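# Wedge loose end board tight against the rail

## Task

Push a wedge, flat face toward the loose end board, into the empty slot at the rail's end until that board is snug against the rail. The wedge at the other end must still be in place, and both end boards must stand flat on the table. The result must hold by itself once the robot lets go.

## Robot and tools

Robot: two arms, left_arm and right_arm, each a six-joint arm with a two-finger parallel gripper. Names are labels, not image sides. In the shared scene frame the origin sits on the table top between the arms, +z is up, +x points out over the table, and left_arm is on the +y side. Base of left_arm: (-0.027, +0.372, 0) m, quat_wxyz (+0.998, 0, 0, +0.065). Base of right_arm: (+0.001, -0.370, 0) m, quat_wxyz (+0.997, 0, 0, -0.077).

Gripper axes: fingers point along the gripper's +z, and they close and open along its y. The reported end_effector_position is the spot between the pads, roughly 1 cm behind the fingertips. Joint ranges (rad), base to hand: waist -2.618 to 3.054, shoulder 0.000 to 3.142, elbow 0.000 to 3.142, wrist pitch -1.571 to 1.571, wrist yaw -1.571 to 1.571, wrist roll -2.094 to 2.094. Elbows stop slightly before full extension.

The row: every motion command uses one row of 14 numbers, each in [-1, 1]: dx, dy, dz, rx, ry, rz, opening for left_arm, then the same seven for right_arm. Always give all 14, even when one arm is idle. dx..rz are an offset, not a pose: a relative target expressed in that gripper's own axes, measured from its measured pose at the start of the action. Scale: 1.0 equals 0.6 m for dx, dy, dz and 180 degrees for rotation; rx, ry, rz form a single rotation vector. Opening is absolute, not an offset: +1 fully open (0.093 m), -1 closed.

execute_actions(actions): a list of actions run in sequence. Each action is a table of up to 15 rows; each row lasts one control step of 1/30 s, and if fewer than 15 rows are given the last one repeats to fill 15 steps (one action = 0.5 s). Every row is an offset from the action's start pose, not from the row before. For a call's first action, the start is the pose last reported in this scene. An empty list just returns state and images.

move(target, speed, blocking): drives each gripper in a straight line toward the pose given by target, one 14-number row as above, with offsets taken from the pose in the scene's latest result showing one. Both paths finish together, lasting 0.5 to 10 s; paths needing longer are cut at 10 s, short of target. speed is top path speed in m/s, 0.002 to 0.5 (default 0.25); rotation is capped at twice that in rad/s. Grippers rotate the short way. Openings are sent at the start. Paths ignore obstacles and the other arm; grippers lag, drift, and can exceed speed, mostly near full reach. Faster contact hits harder, and aiming further past a contact pushes harder. blocking=false returns after 0.5 s while motion continues; then execute_actions and move are refused until a result shows the move ended, so use wait or stop. The result adds a move: line with the ending (done, off_target, moving, held, fault), the limits that acted, and each gripper's distance to its target. If only one arm is named, the other finished. held means a check blocked that arm's final step; limits=paced means its sent pose was clipped; limits=held means some steps were blocked and the arm may then jump faster than speed.

wait(seconds): 0 to 10 s, arms keep their last command; a running move continues and the wait returns early when it ends. stop(): brakes a running move, needing room to do so; fingers keep moving. zoom_image(camera, region): enlarged view of a region [x0, y0, x1, y1] in pixels (top-left origin, at most 504 by 504) of one camera's latest image. Cameras: cam_head_left, cam_head_right, cam_high, cam_low, cam_left_wrist, cam_right_wrist, all 896x504. read_manual(section) only gives URDF licence text. finished_scene(scene) ends the scene irreversibly and reports success; call it only once the wedge and boards stay put on their own.

Controller behaviour: each control step the commanded pose is clipped to within 70 mm and 16 degrees of the measured pose, then damped inverse kinematics follows it, favouring position over orientation. Far targets may need several actions; after an action the arm goes at most to its last clipped pose, so send the remainder next. Joint friction may leave the hand up to about 31 mm off, and smaller commands may not move it. To keep an arm still, send the offset back to its desired pose in a reply's first call and zeros afterwards, always with its intended opening.

Result lines: left_arm: … | right_arm: … gives gripper position (m) and quat_wxyz in the scene frame; printed positions can be off, more at long reach. Hand target lines show where each controller is heading. A pose unreachable line means the clearance check altered or blocked that arm's command. grip_measured is the finger motor position on the opening scale; the pads meet near -0.94 and each mm of object width adds about 0.0208, with a fixed per-gripper error up to about 0.02. Fingers stop on contact while the motor continues, so grip_measured barely shows contact; sending a value further below the width reading squeezes harder, up to about 50 to 62 N per pad (less for parts under about 5 mm). Keep sending the closing value to hold. Joint positions end with opening in metres (floored at zero). Joint torques are raw drive outputs with offsets and noise. MOTOR HOT appears from 75 °C; at 90 °C the arm is stopped for 10 s, and at 100 °C it goes limp and falls (OVER-TEMPERATURE FAULT). FAULT lines can cut short moves or waits.

Avoid: dropping or knocking anything off the table, arms colliding or pressing each other, slams and very hard pushes, and long loaded holds that heat motors. Brief external tugs on held parts or pushes on loose objects may occur.

Each tool is called after ">>>" as name([rows], argument=value, ...), one row to a line, values as JSON.

## Session

I'll start by looking at the scene.

>>> execute_actions(actions=[])

Scene clock: 0.00 s.
left_arm: end_effector_position=(+0.2115, +0.3301, +0.3008) grip_measured=+0.985 end_effector_quat_wxyz=(+0.274, -0.120, +0.878, -0.374) | right_arm: end_effector_position=(+0.3192, -0.5502, +0.2027) grip_measured=+0.996 end_effector_quat_wxyz=(-0.191, +0.622, -0.710, +0.269)
Joint positions: left_arm=[ 0.252  1.076  1.313 -1.31   0.866 -0.123  0.092] | right_arm=[-0.472  1.385  1.229 -0.781 -0.24  -1.986  0.093]
Joint velocities: left_arm=[ 0.022 -0.012 -0.002  0.007  0.022  0.007 -0.   ] | right_arm=[-0.007  0.007 -0.007  0.022 -0.022 -0.022  0.   ]
Joint torques (N m, as the arm reports them, + toward a larger angle): no reading
Motor temperatures (°C, as the motors report them): left_arm=[26 27 27 28 27 26] | right_arm=[28 28 28 31 29 29]
Hand target (left_arm): +0.212, +0.330, +0.301; +0.274, -0.120, +0.878, -0.374
Hand target (right_arm): +0.319, -0.550, +0.203; +0.191, -0.622, +0.710, -0.269

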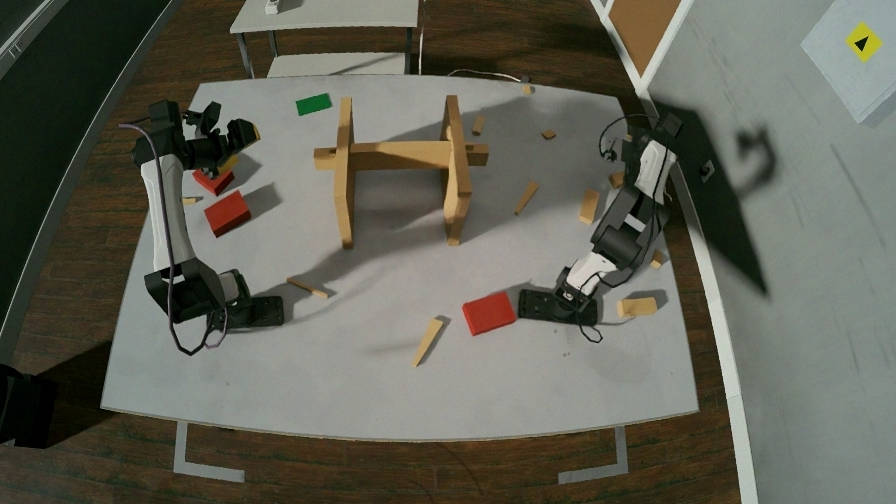

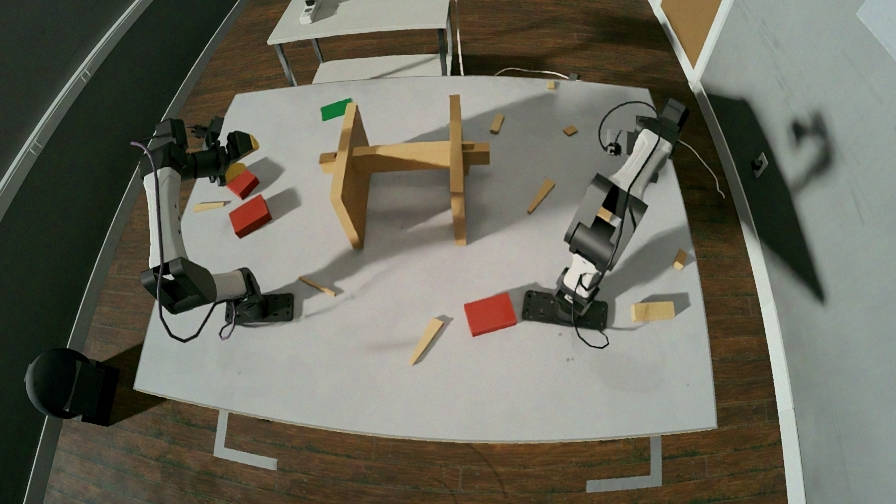

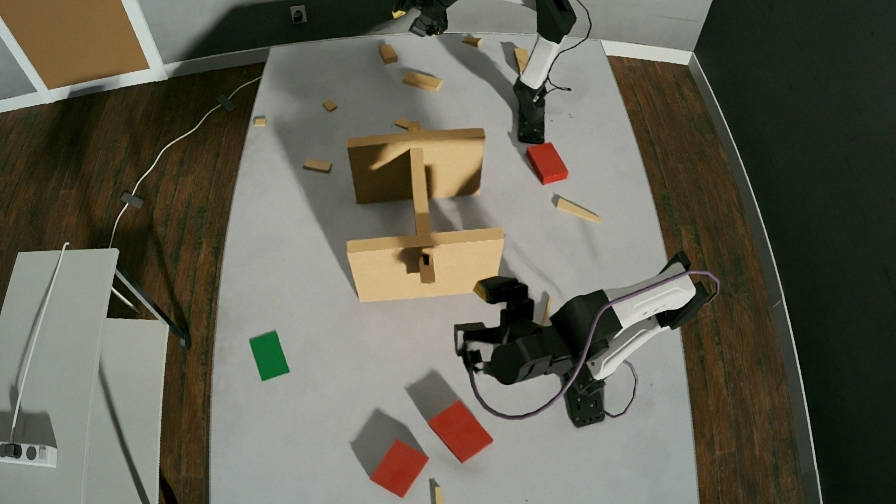

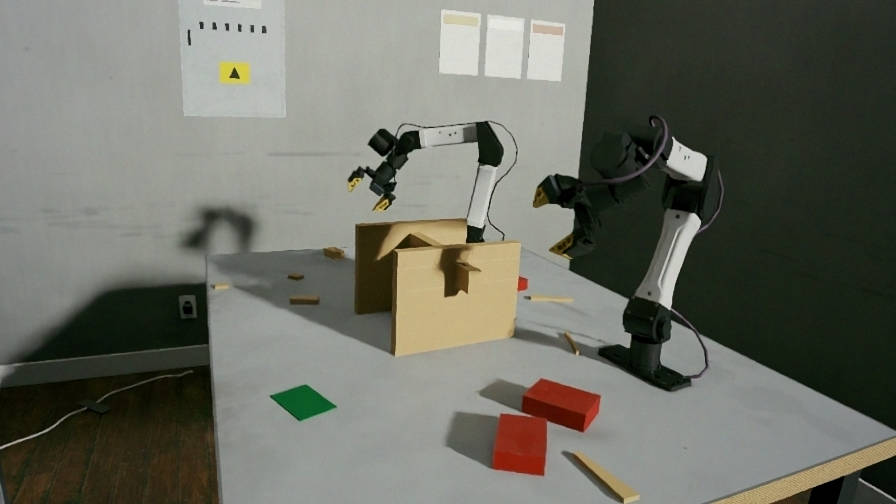

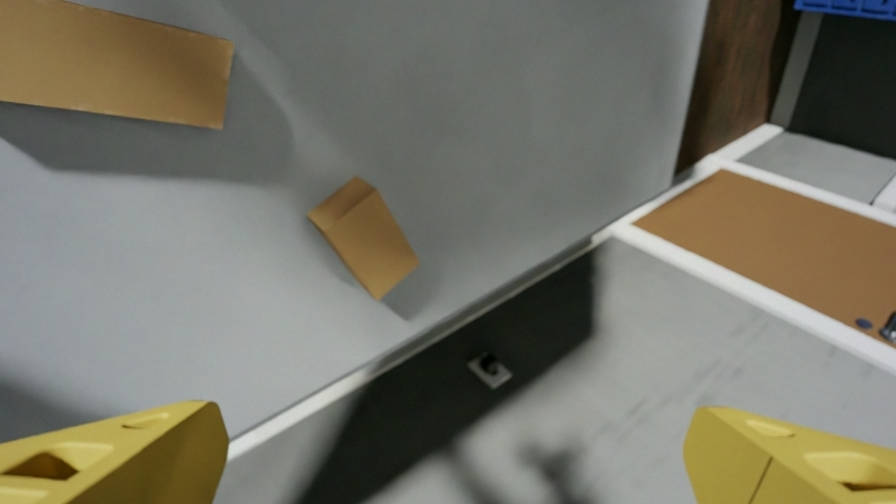

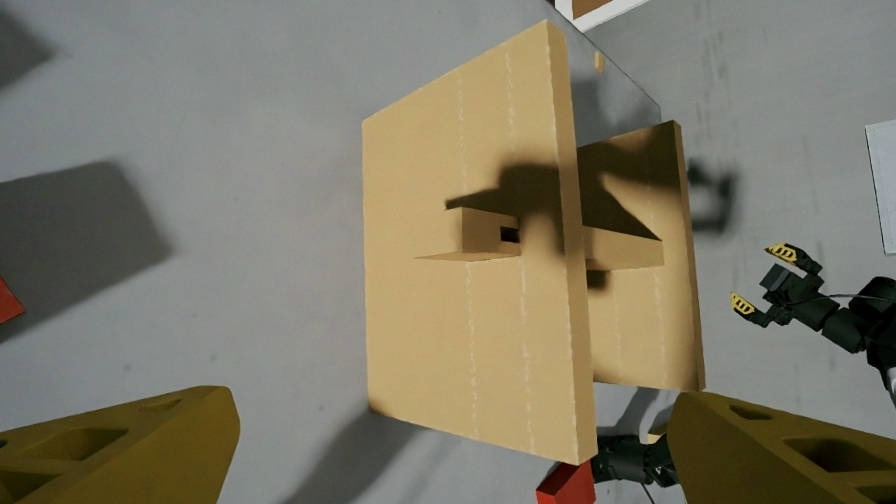

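>>> zoom_image(camera="cam_head_left", region=[260, 70, 620, 270])

>>> zoom_image(camera="cam_high", region=[300, 100, 620, 320])

>>> zoom_image(camera="cam_right_wrist", region=[380, 150, 700, 330])

>>> zoom_image(camera="cam_low", region=[330, 200, 680, 504])

Region (260, 70, 620, 270) of cam_head_left's 896x504 image, scaled by 1.400, with more detail than that image has.

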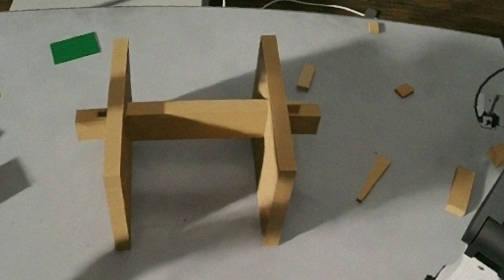

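Region (300, 100, 620, 320) of cam_high's 896x504 image, scaled by 1.575, with more detail than that image has; it fills the top 346 rows of this view, and the rest is white.

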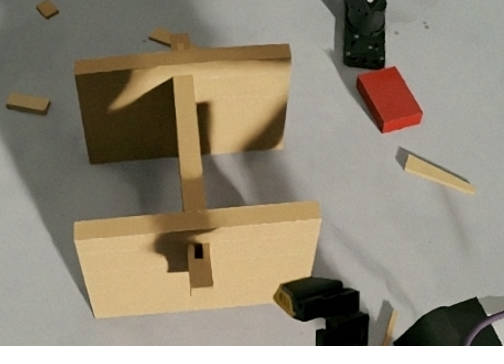

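Region (380, 150, 700, 330) of cam_right_wrist's 896x504 image, scaled by 1.575, with more detail than that image has; it fills the top 284 rows of this view, and the rest is white.

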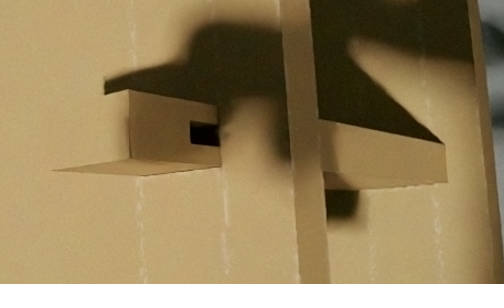

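Region (330, 200, 680, 504) of cam_low's 896x504 image, scaled by 1.440, with more detail than that image has; it fills the top 438 rows of this view, and the rest is white.

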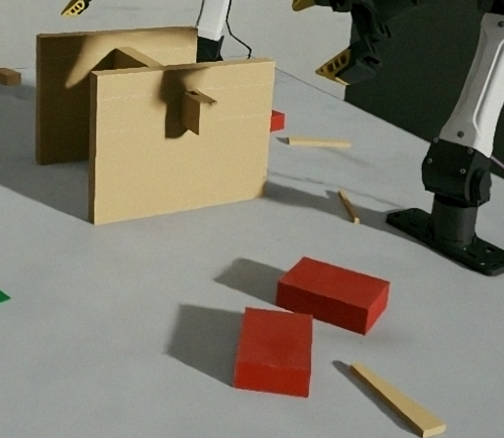

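>>> zoom_image(camera="cam_head_right", region=[180, 180, 540, 380])

>>> zoom_image(camera="cam_head_right", region=[420, 80, 700, 340])

>>> zoom_image(camera="cam_head_left", region=[430, 110, 530, 190])

>>> zoom_image(camera="cam_head_left", region=[300, 110, 400, 190])

Region (180, 180, 540, 380) of cam_head_right's 896x504 image, scaled by 1.400, with more detail than that image has.

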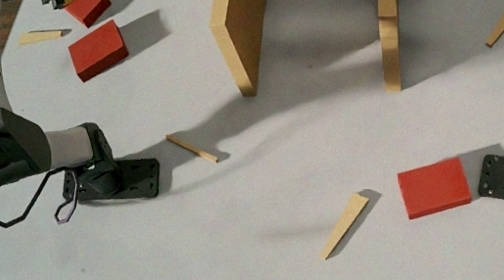

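Region (420, 80, 700, 340) of cam_head_right's 896x504 image, scaled by 1.800, with more detail than that image has; it fills the top 468 rows of this view, and the rest is white.

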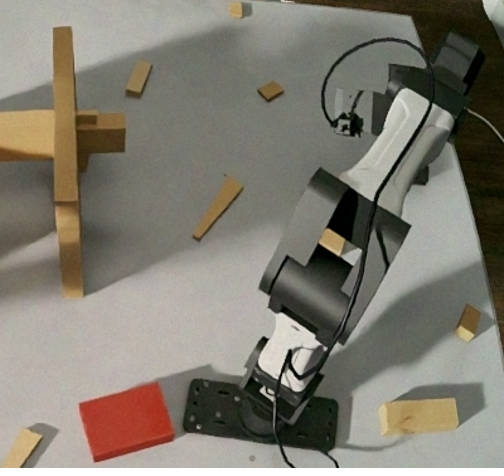

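Region (430, 110, 530, 190) of cam_head_left's 896x504 image, scaled by 5.040, with more detail than that image has; it fills the top 403 rows of this view, and the rest is white.

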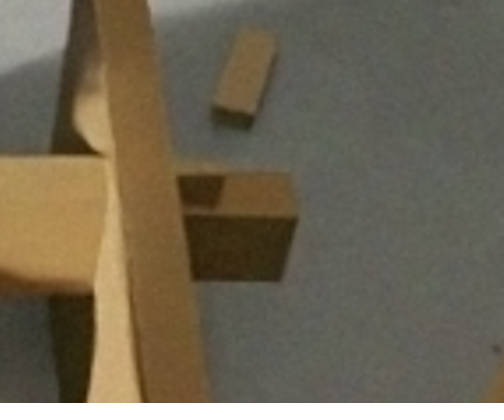

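Region (300, 110, 400, 190) of cam_head_left's 896x504 image, scaled by 5.040, with more detail than that image has; it fills the top 403 rows of this view, and the rest is white.

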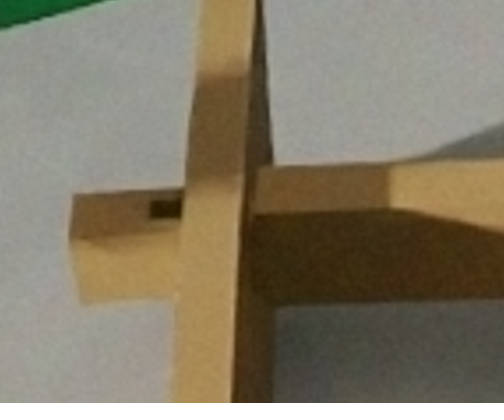

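>>> move(target=[0.495, -0.2005, 0.151, -0.248, 0.182, 0.0797, 1, -0.4587, -0.0585, -0.134, -0.190, 0.135, 0.439, 1], speed=0.25)

Scene clock: 110.37 s.
left_arm: end_effector_position=(+0.0267, +0.0789, +0.2082) grip_measured=+0.985 end_effector_quat_wxyz=(+0.009, -0.002, +1.000, -0.027) | right_arm: end_effector_position=(+0.3349, -0.2764, +0.2608) grip_measured=+0.996 end_effector_quat_wxyz=(+0.129, -0.001, +0.991, +0.020)
Joint positions: left_arm=[-1.524  1.659  1.715 -1.57  -0.009 -1.397  0.092] | right_arm=[ 0.445  1.734  1.994 -1.571  0.036  0.284  0.093]
Joint velocities: left_arm=[-0.037 -0.002  0.007 -0.11  -0.037 -0.081 -0.   ] | right_arm=[-0.002  0.002 -0.002 -0.037  0.066  0.037 -0.   ]
Joint torques (N m, as the arm reports them, + toward a larger angle): left_arm=[-0.6  -5.91  8.28  0.31 -0.01  0.01] | right_arm=[ 0.67 -6.91  7.52  0.75  0.07  0.19]
Motor temperatures (°C, as the motors report them): left_arm=[26 28 34 32 27 26] | right_arm=[28 31 36 36 29 29]
Hand target (left_arm): +0.023, +0.076, +0.212; +0.007, -0.001, +1.000, -0.030
Hand target (right_arm): +0.336, -0.273, +0.263; +0.128, +0.000, +0.991, +0.027
Off the commanded pose (left_arm): 0.016 m, 3 deg.
Off the commanded pose (right_arm): 0.012 m, 15 deg; orientation clipped at the last step of the last action.
joint sent to its limit (left arm) — the command would take joint 4 (wrist pitch) past its lower limit, so that joint was sent only as far as its limit.
joint sent to its limit (right arm) — the command would take joint 4 (wrist pitch) past its lower limit, so that joint was sent only as far as its limit.
move: off_target (left_arm, right_arm); limits=paced

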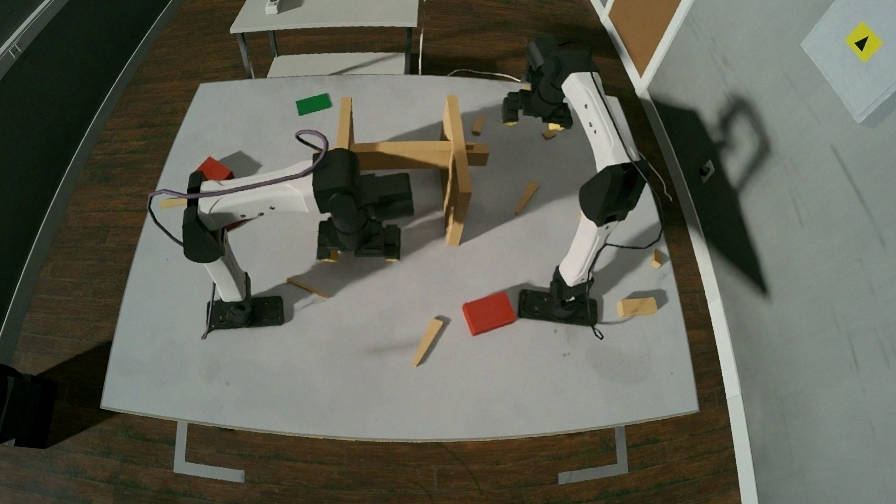

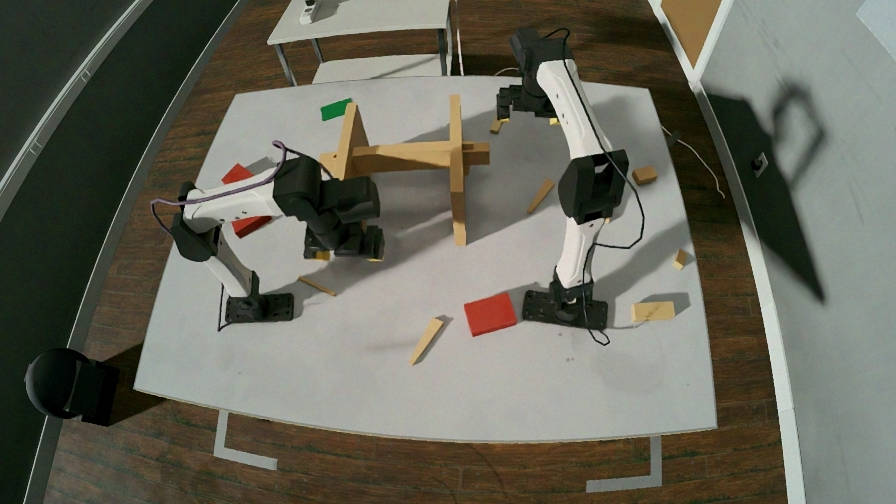

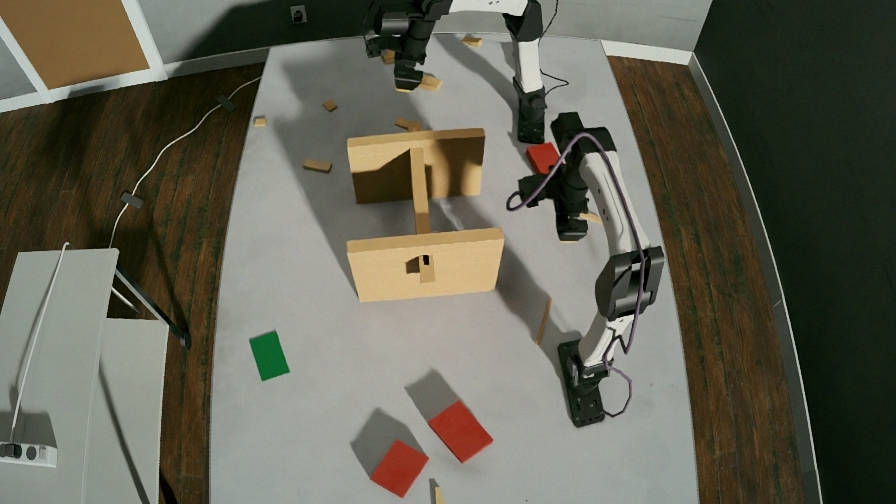

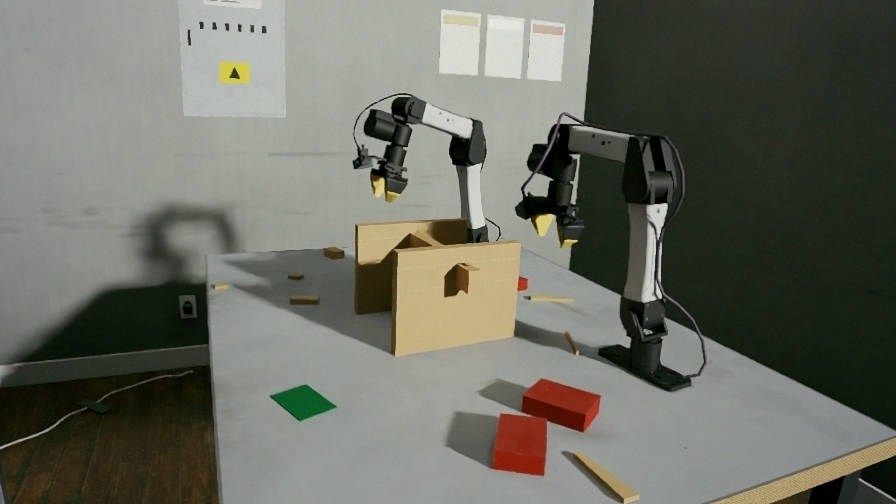

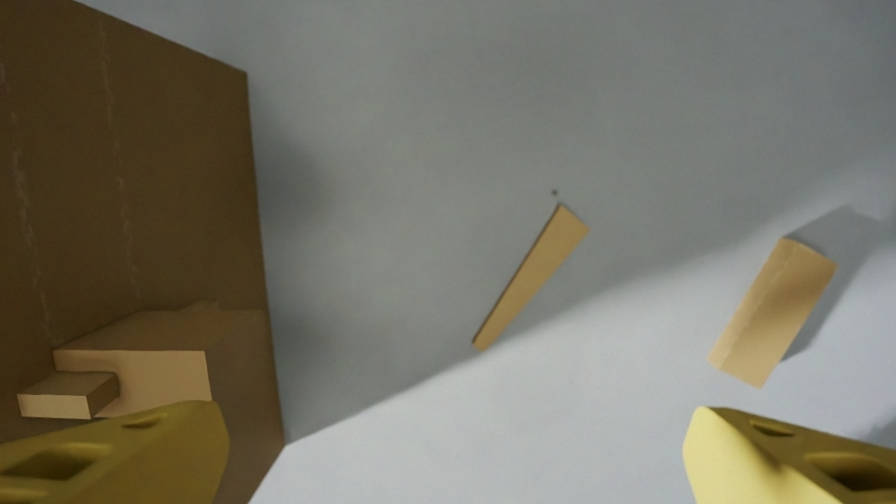

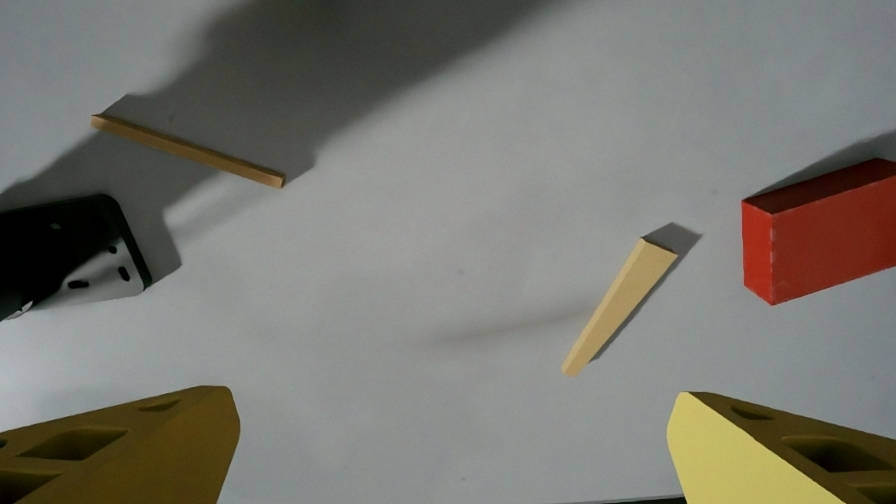

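>>> zoom_image(camera="cam_right_wrist", region=[530, 210, 720, 390])

>>> zoom_image(camera="cam_left_wrist", region=[440, 180, 630, 370])

>>> zoom_image(camera="cam_left_wrist", region=[0, 280, 300, 450])

Region (530, 210, 720, 390) of cam_right_wrist's 896x504 image, scaled by 2.653, with more detail than that image has; it fills the top 477 rows of this view, and the rest is white.

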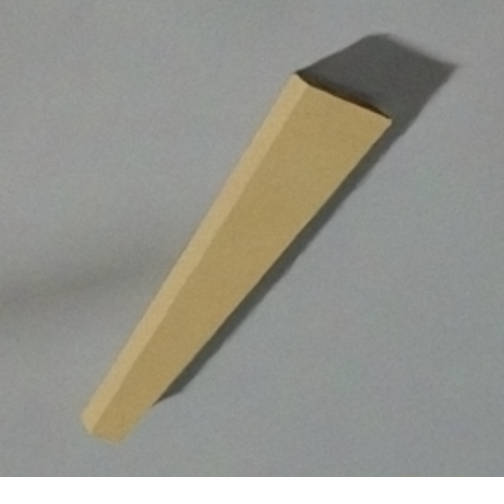

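Region (440, 180, 630, 370) of cam_left_wrist's 896x504 image, scaled by 2.653, with more detail than that image has.

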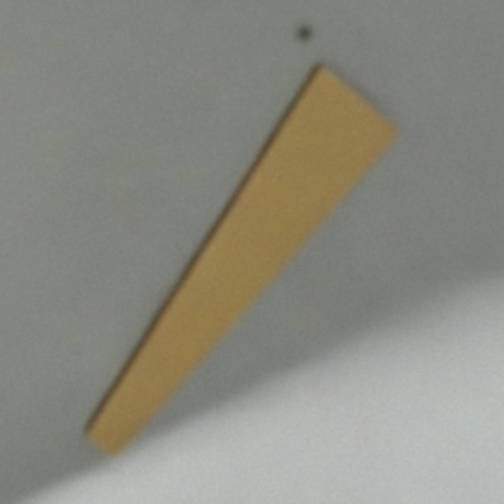

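Region (0, 280, 300, 450) of cam_left_wrist's 896x504 image, scaled by 1.680, with more detail than that image has; it fills the top 286 rows of this view, and the rest is white.

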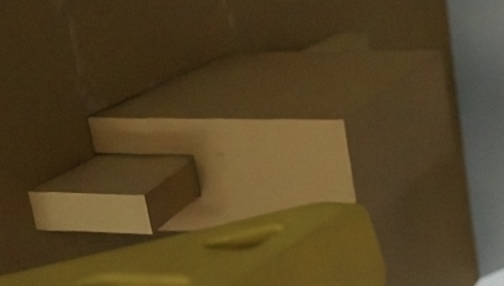

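>>> move(target=[-0.4087, 0.7333, -0.0187, -0.0172, 0.0057, 0.0013, 1, 0, 0, 0, 0, 0, 0, 1], speed=0.3)

Scene clock: 177.27 s.
left_arm: end_effector_position=(+0.2648, +0.5111, +0.1897) grip_measured=+0.985 end_effector_quat_wxyz=(+0.009, -0.004, +1.000, -0.017) | right_arm: end_effector_position=(+0.3348, -0.2761, +0.2608) grip_measured=+0.996 end_effector_quat_wxyz=(+0.129, -0.000, +0.991, +0.021)
Joint positions: left_arm=[ 0.333  1.795  1.799 -1.574  0.039  0.456  0.092] | right_arm=[ 0.445  1.734  1.994 -1.571  0.034  0.286  0.093]
Joint velocities: left_arm=[-0.017  0.007  0.002  0.022 -0.007  0.037 -0.   ] | right_arm=[ 0.017 -0.007 -0.007  0.037 -0.007 -0.037 -0.   ]
Joint torques (N m, as the arm reports them, + toward a larger angle): left_arm=[ 0.53 -7.71  8.26  0.3   0.12  0.22] | right_arm=[ 0.4  -7.88  5.56  0.84  0.22  0.11]
Motor temperatures (°C, as the motors report them): left_arm=[27 33 39 31 27 26] | right_arm=[28 33 38 35 29 29]
Hand target (left_arm): +0.267, +0.513, +0.194; +0.016, -0.001, +1.000, -0.017
Hand target (right_arm): +0.335, -0.276, +0.261; +0.129, -0.001, +0.991, +0.020
Off the commanded pose (left_arm): 0.014 m, 2 deg.
Off the commanded pose (right_arm): 0.000 m, 0 deg.
joint sent to its limit (left arm) — the command would take joint 4 (wrist pitch) past its lower limit, so that joint was sent only as far as its limit.
move: off_target (left_arm)

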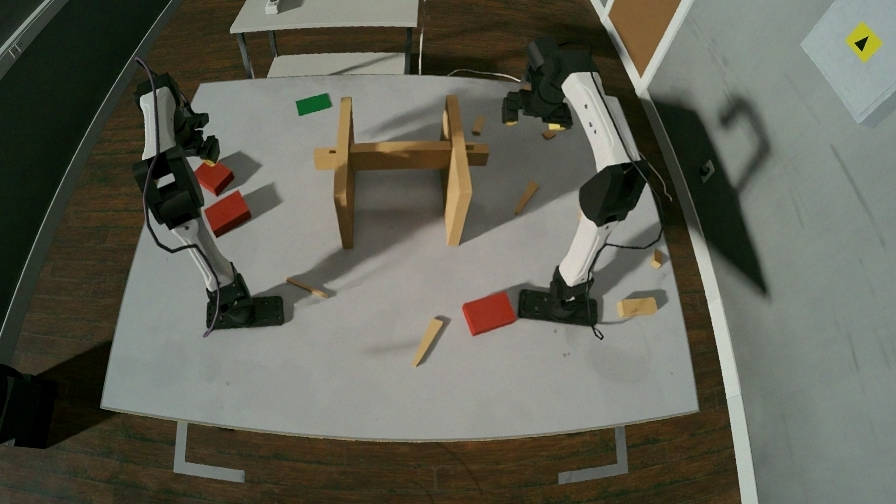

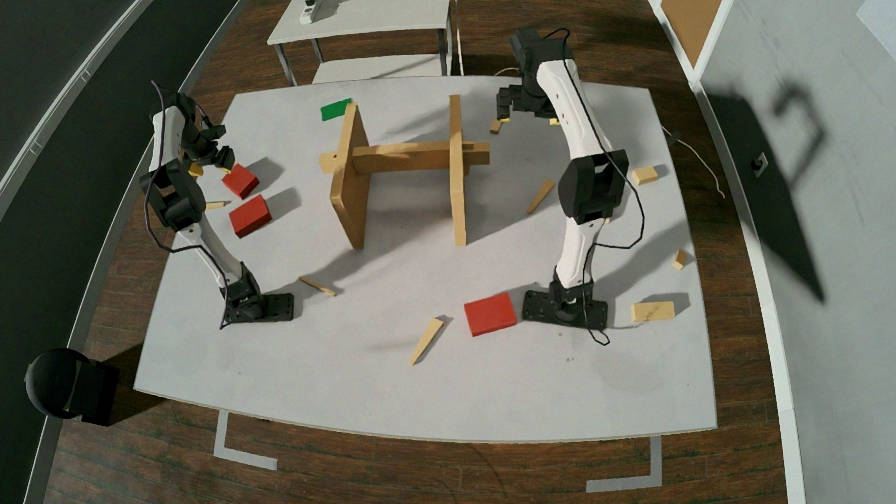

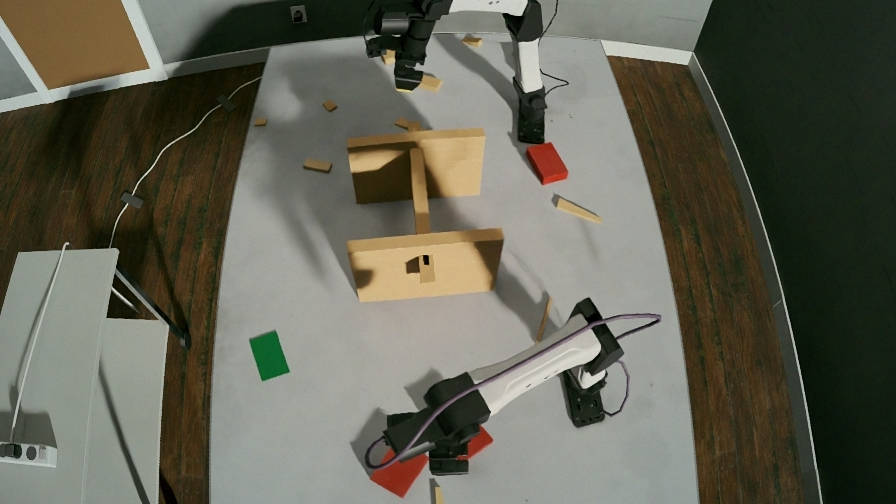

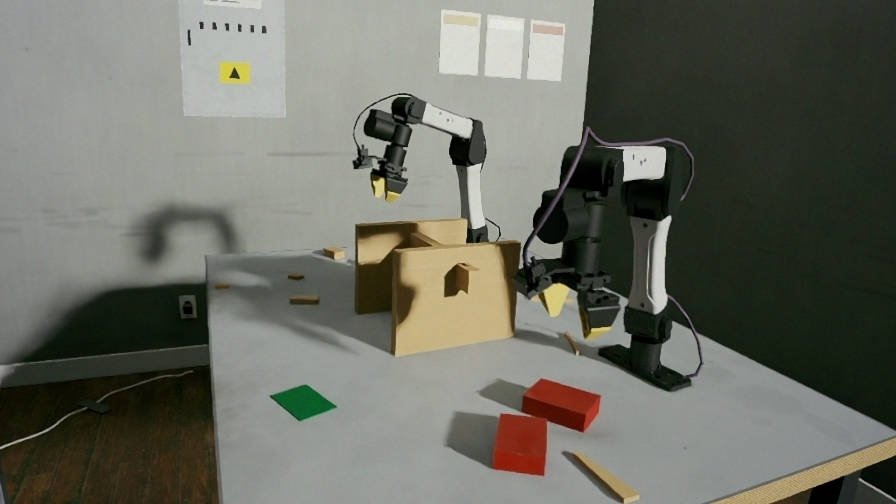

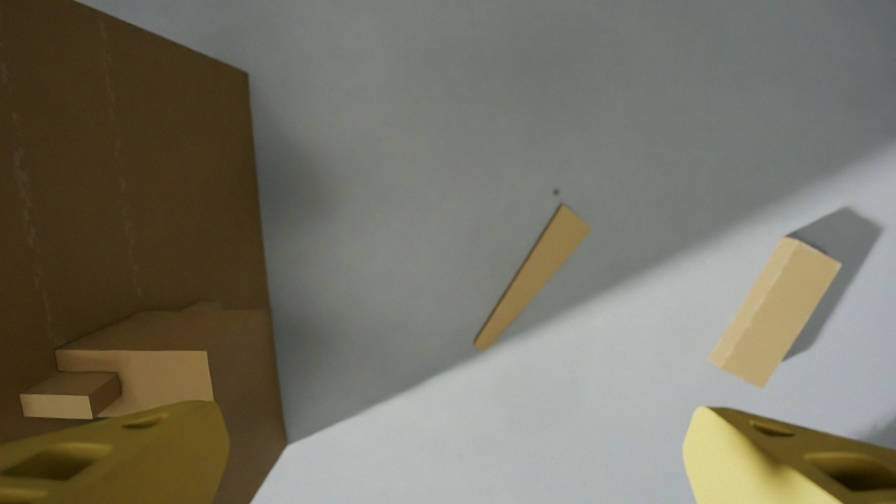

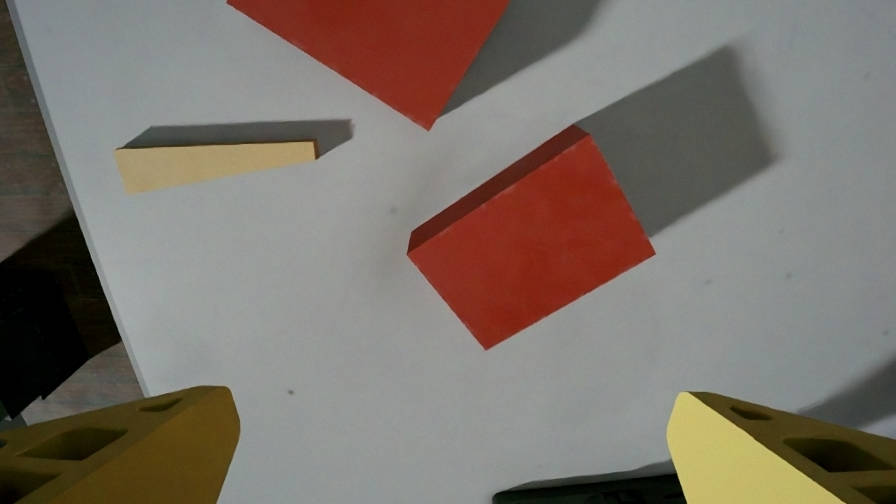

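>>> zoom_image(camera="cam_right_wrist", region=[90, 100, 370, 220])

Region (90, 100, 370, 220) of cam_right_wrist's 896x504 image, scaled by 1.800, with more detail than that image has; it fills the top 216 rows of this view, and the rest is white.

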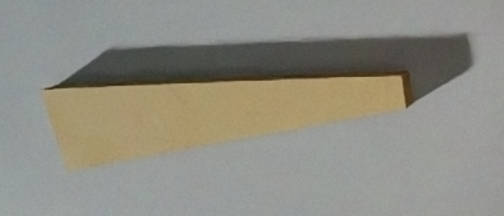

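>>> move(target=[-0.0227, 0.2807, 0.1738, -0.013, -0.004, -0.505, 0.3, 0, 0, 0, 0, 0, 0, 1], speed=0.25)

Scene clock: 272.53 s.
left_arm: end_effector_position=(+0.2787, +0.6679, +0.0815) grip_measured=+0.302 end_effector_quat_wxyz=(-0.011, -0.708, +0.706, -0.007) | right_arm: end_effector_position=(+0.3348, -0.2761, +0.2608) grip_measured=+0.996 end_effector_quat_wxyz=(+0.129, -0.000, +0.991, +0.021)
Joint positions: left_arm=[ 0.643  2.217  1.974 -1.351  0.015 -0.801  0.06 ] | right_arm=[ 0.445  1.734  1.994 -1.571  0.034  0.286  0.093]
Joint velocities: left_arm=[ 0.022 -0.002 -0.002  0.095  0.037 -0.081 -0.001] | right_arm=[ 0.022  0.002  0.007 -0.022 -0.066 -0.066  0.   ]
Joint torques (N m, as the arm reports them, + toward a larger angle): left_arm=[  0.88 -11.01   8.59   0.4   -0.12  -0.01] | right_arm=[ 0.4  -7.88  5.55  0.85  0.19  0.15]
Motor temperatures (°C, as the motors report them): left_arm=[26 40 41 30 27 26] | right_arm=[28 35 36 35 29 29]
Hand target (left_arm): +0.280, +0.677, +0.084; -0.001, +0.715, -0.699, +0.004
Hand target (right_arm): +0.335, -0.276, +0.261; +0.129, -0.000, +0.991, +0.021
Off the commanded pose (left_arm): 0.008 m, 2 deg.
Off the commanded pose (right_arm): 0.000 m, 0 deg.
move: done

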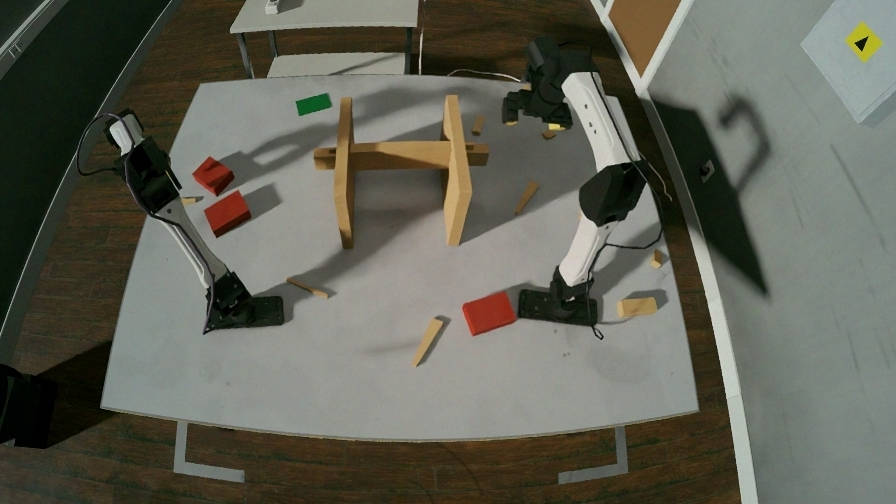

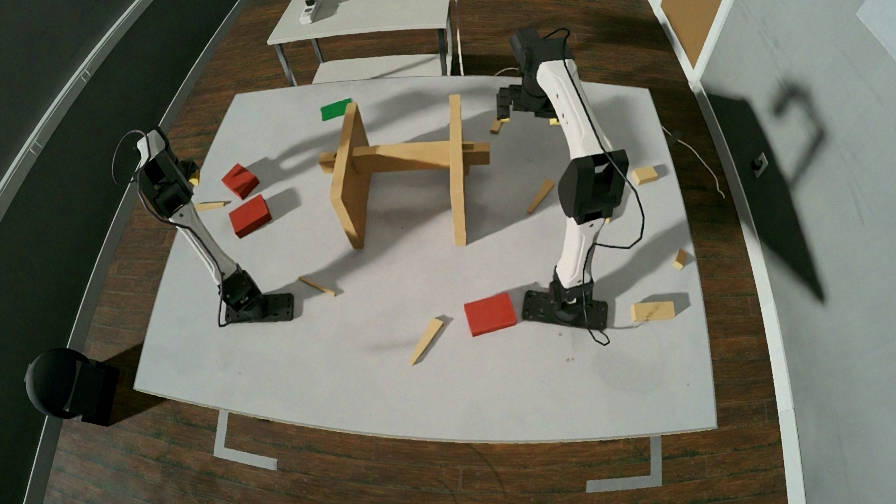

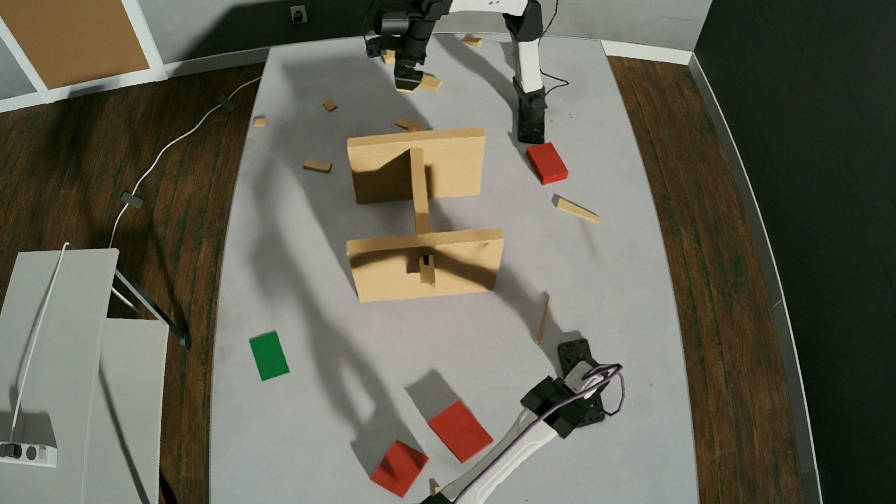

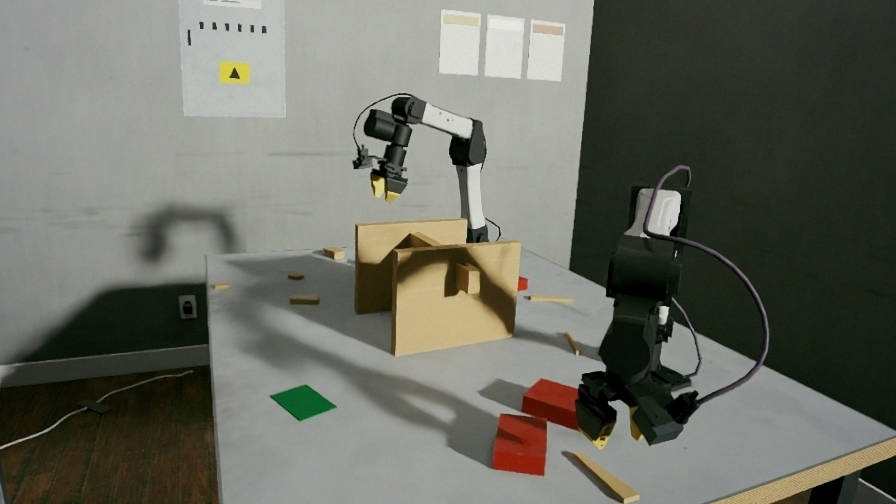

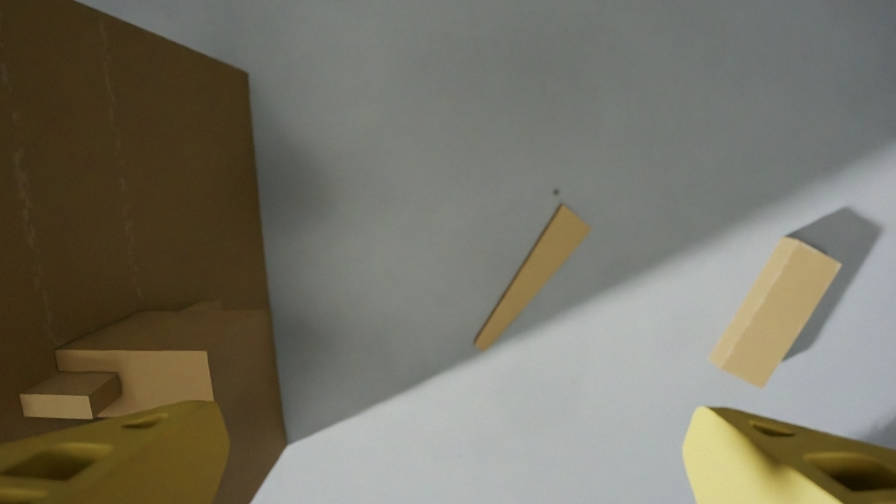

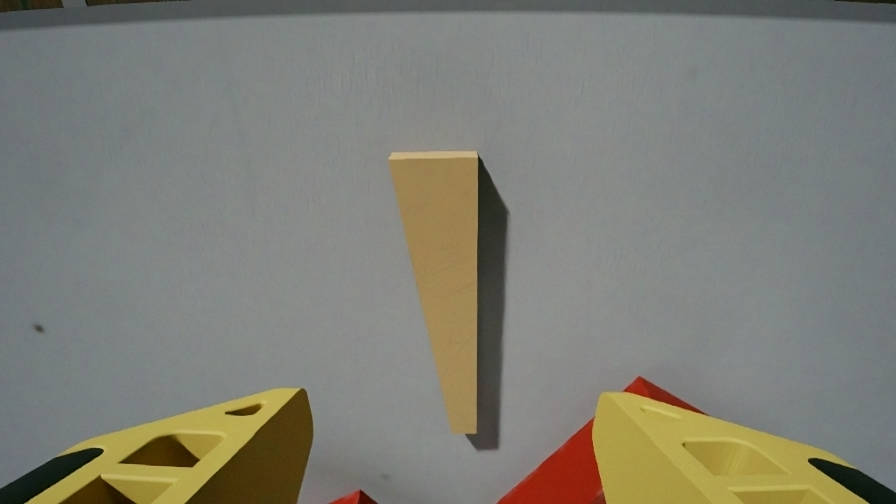

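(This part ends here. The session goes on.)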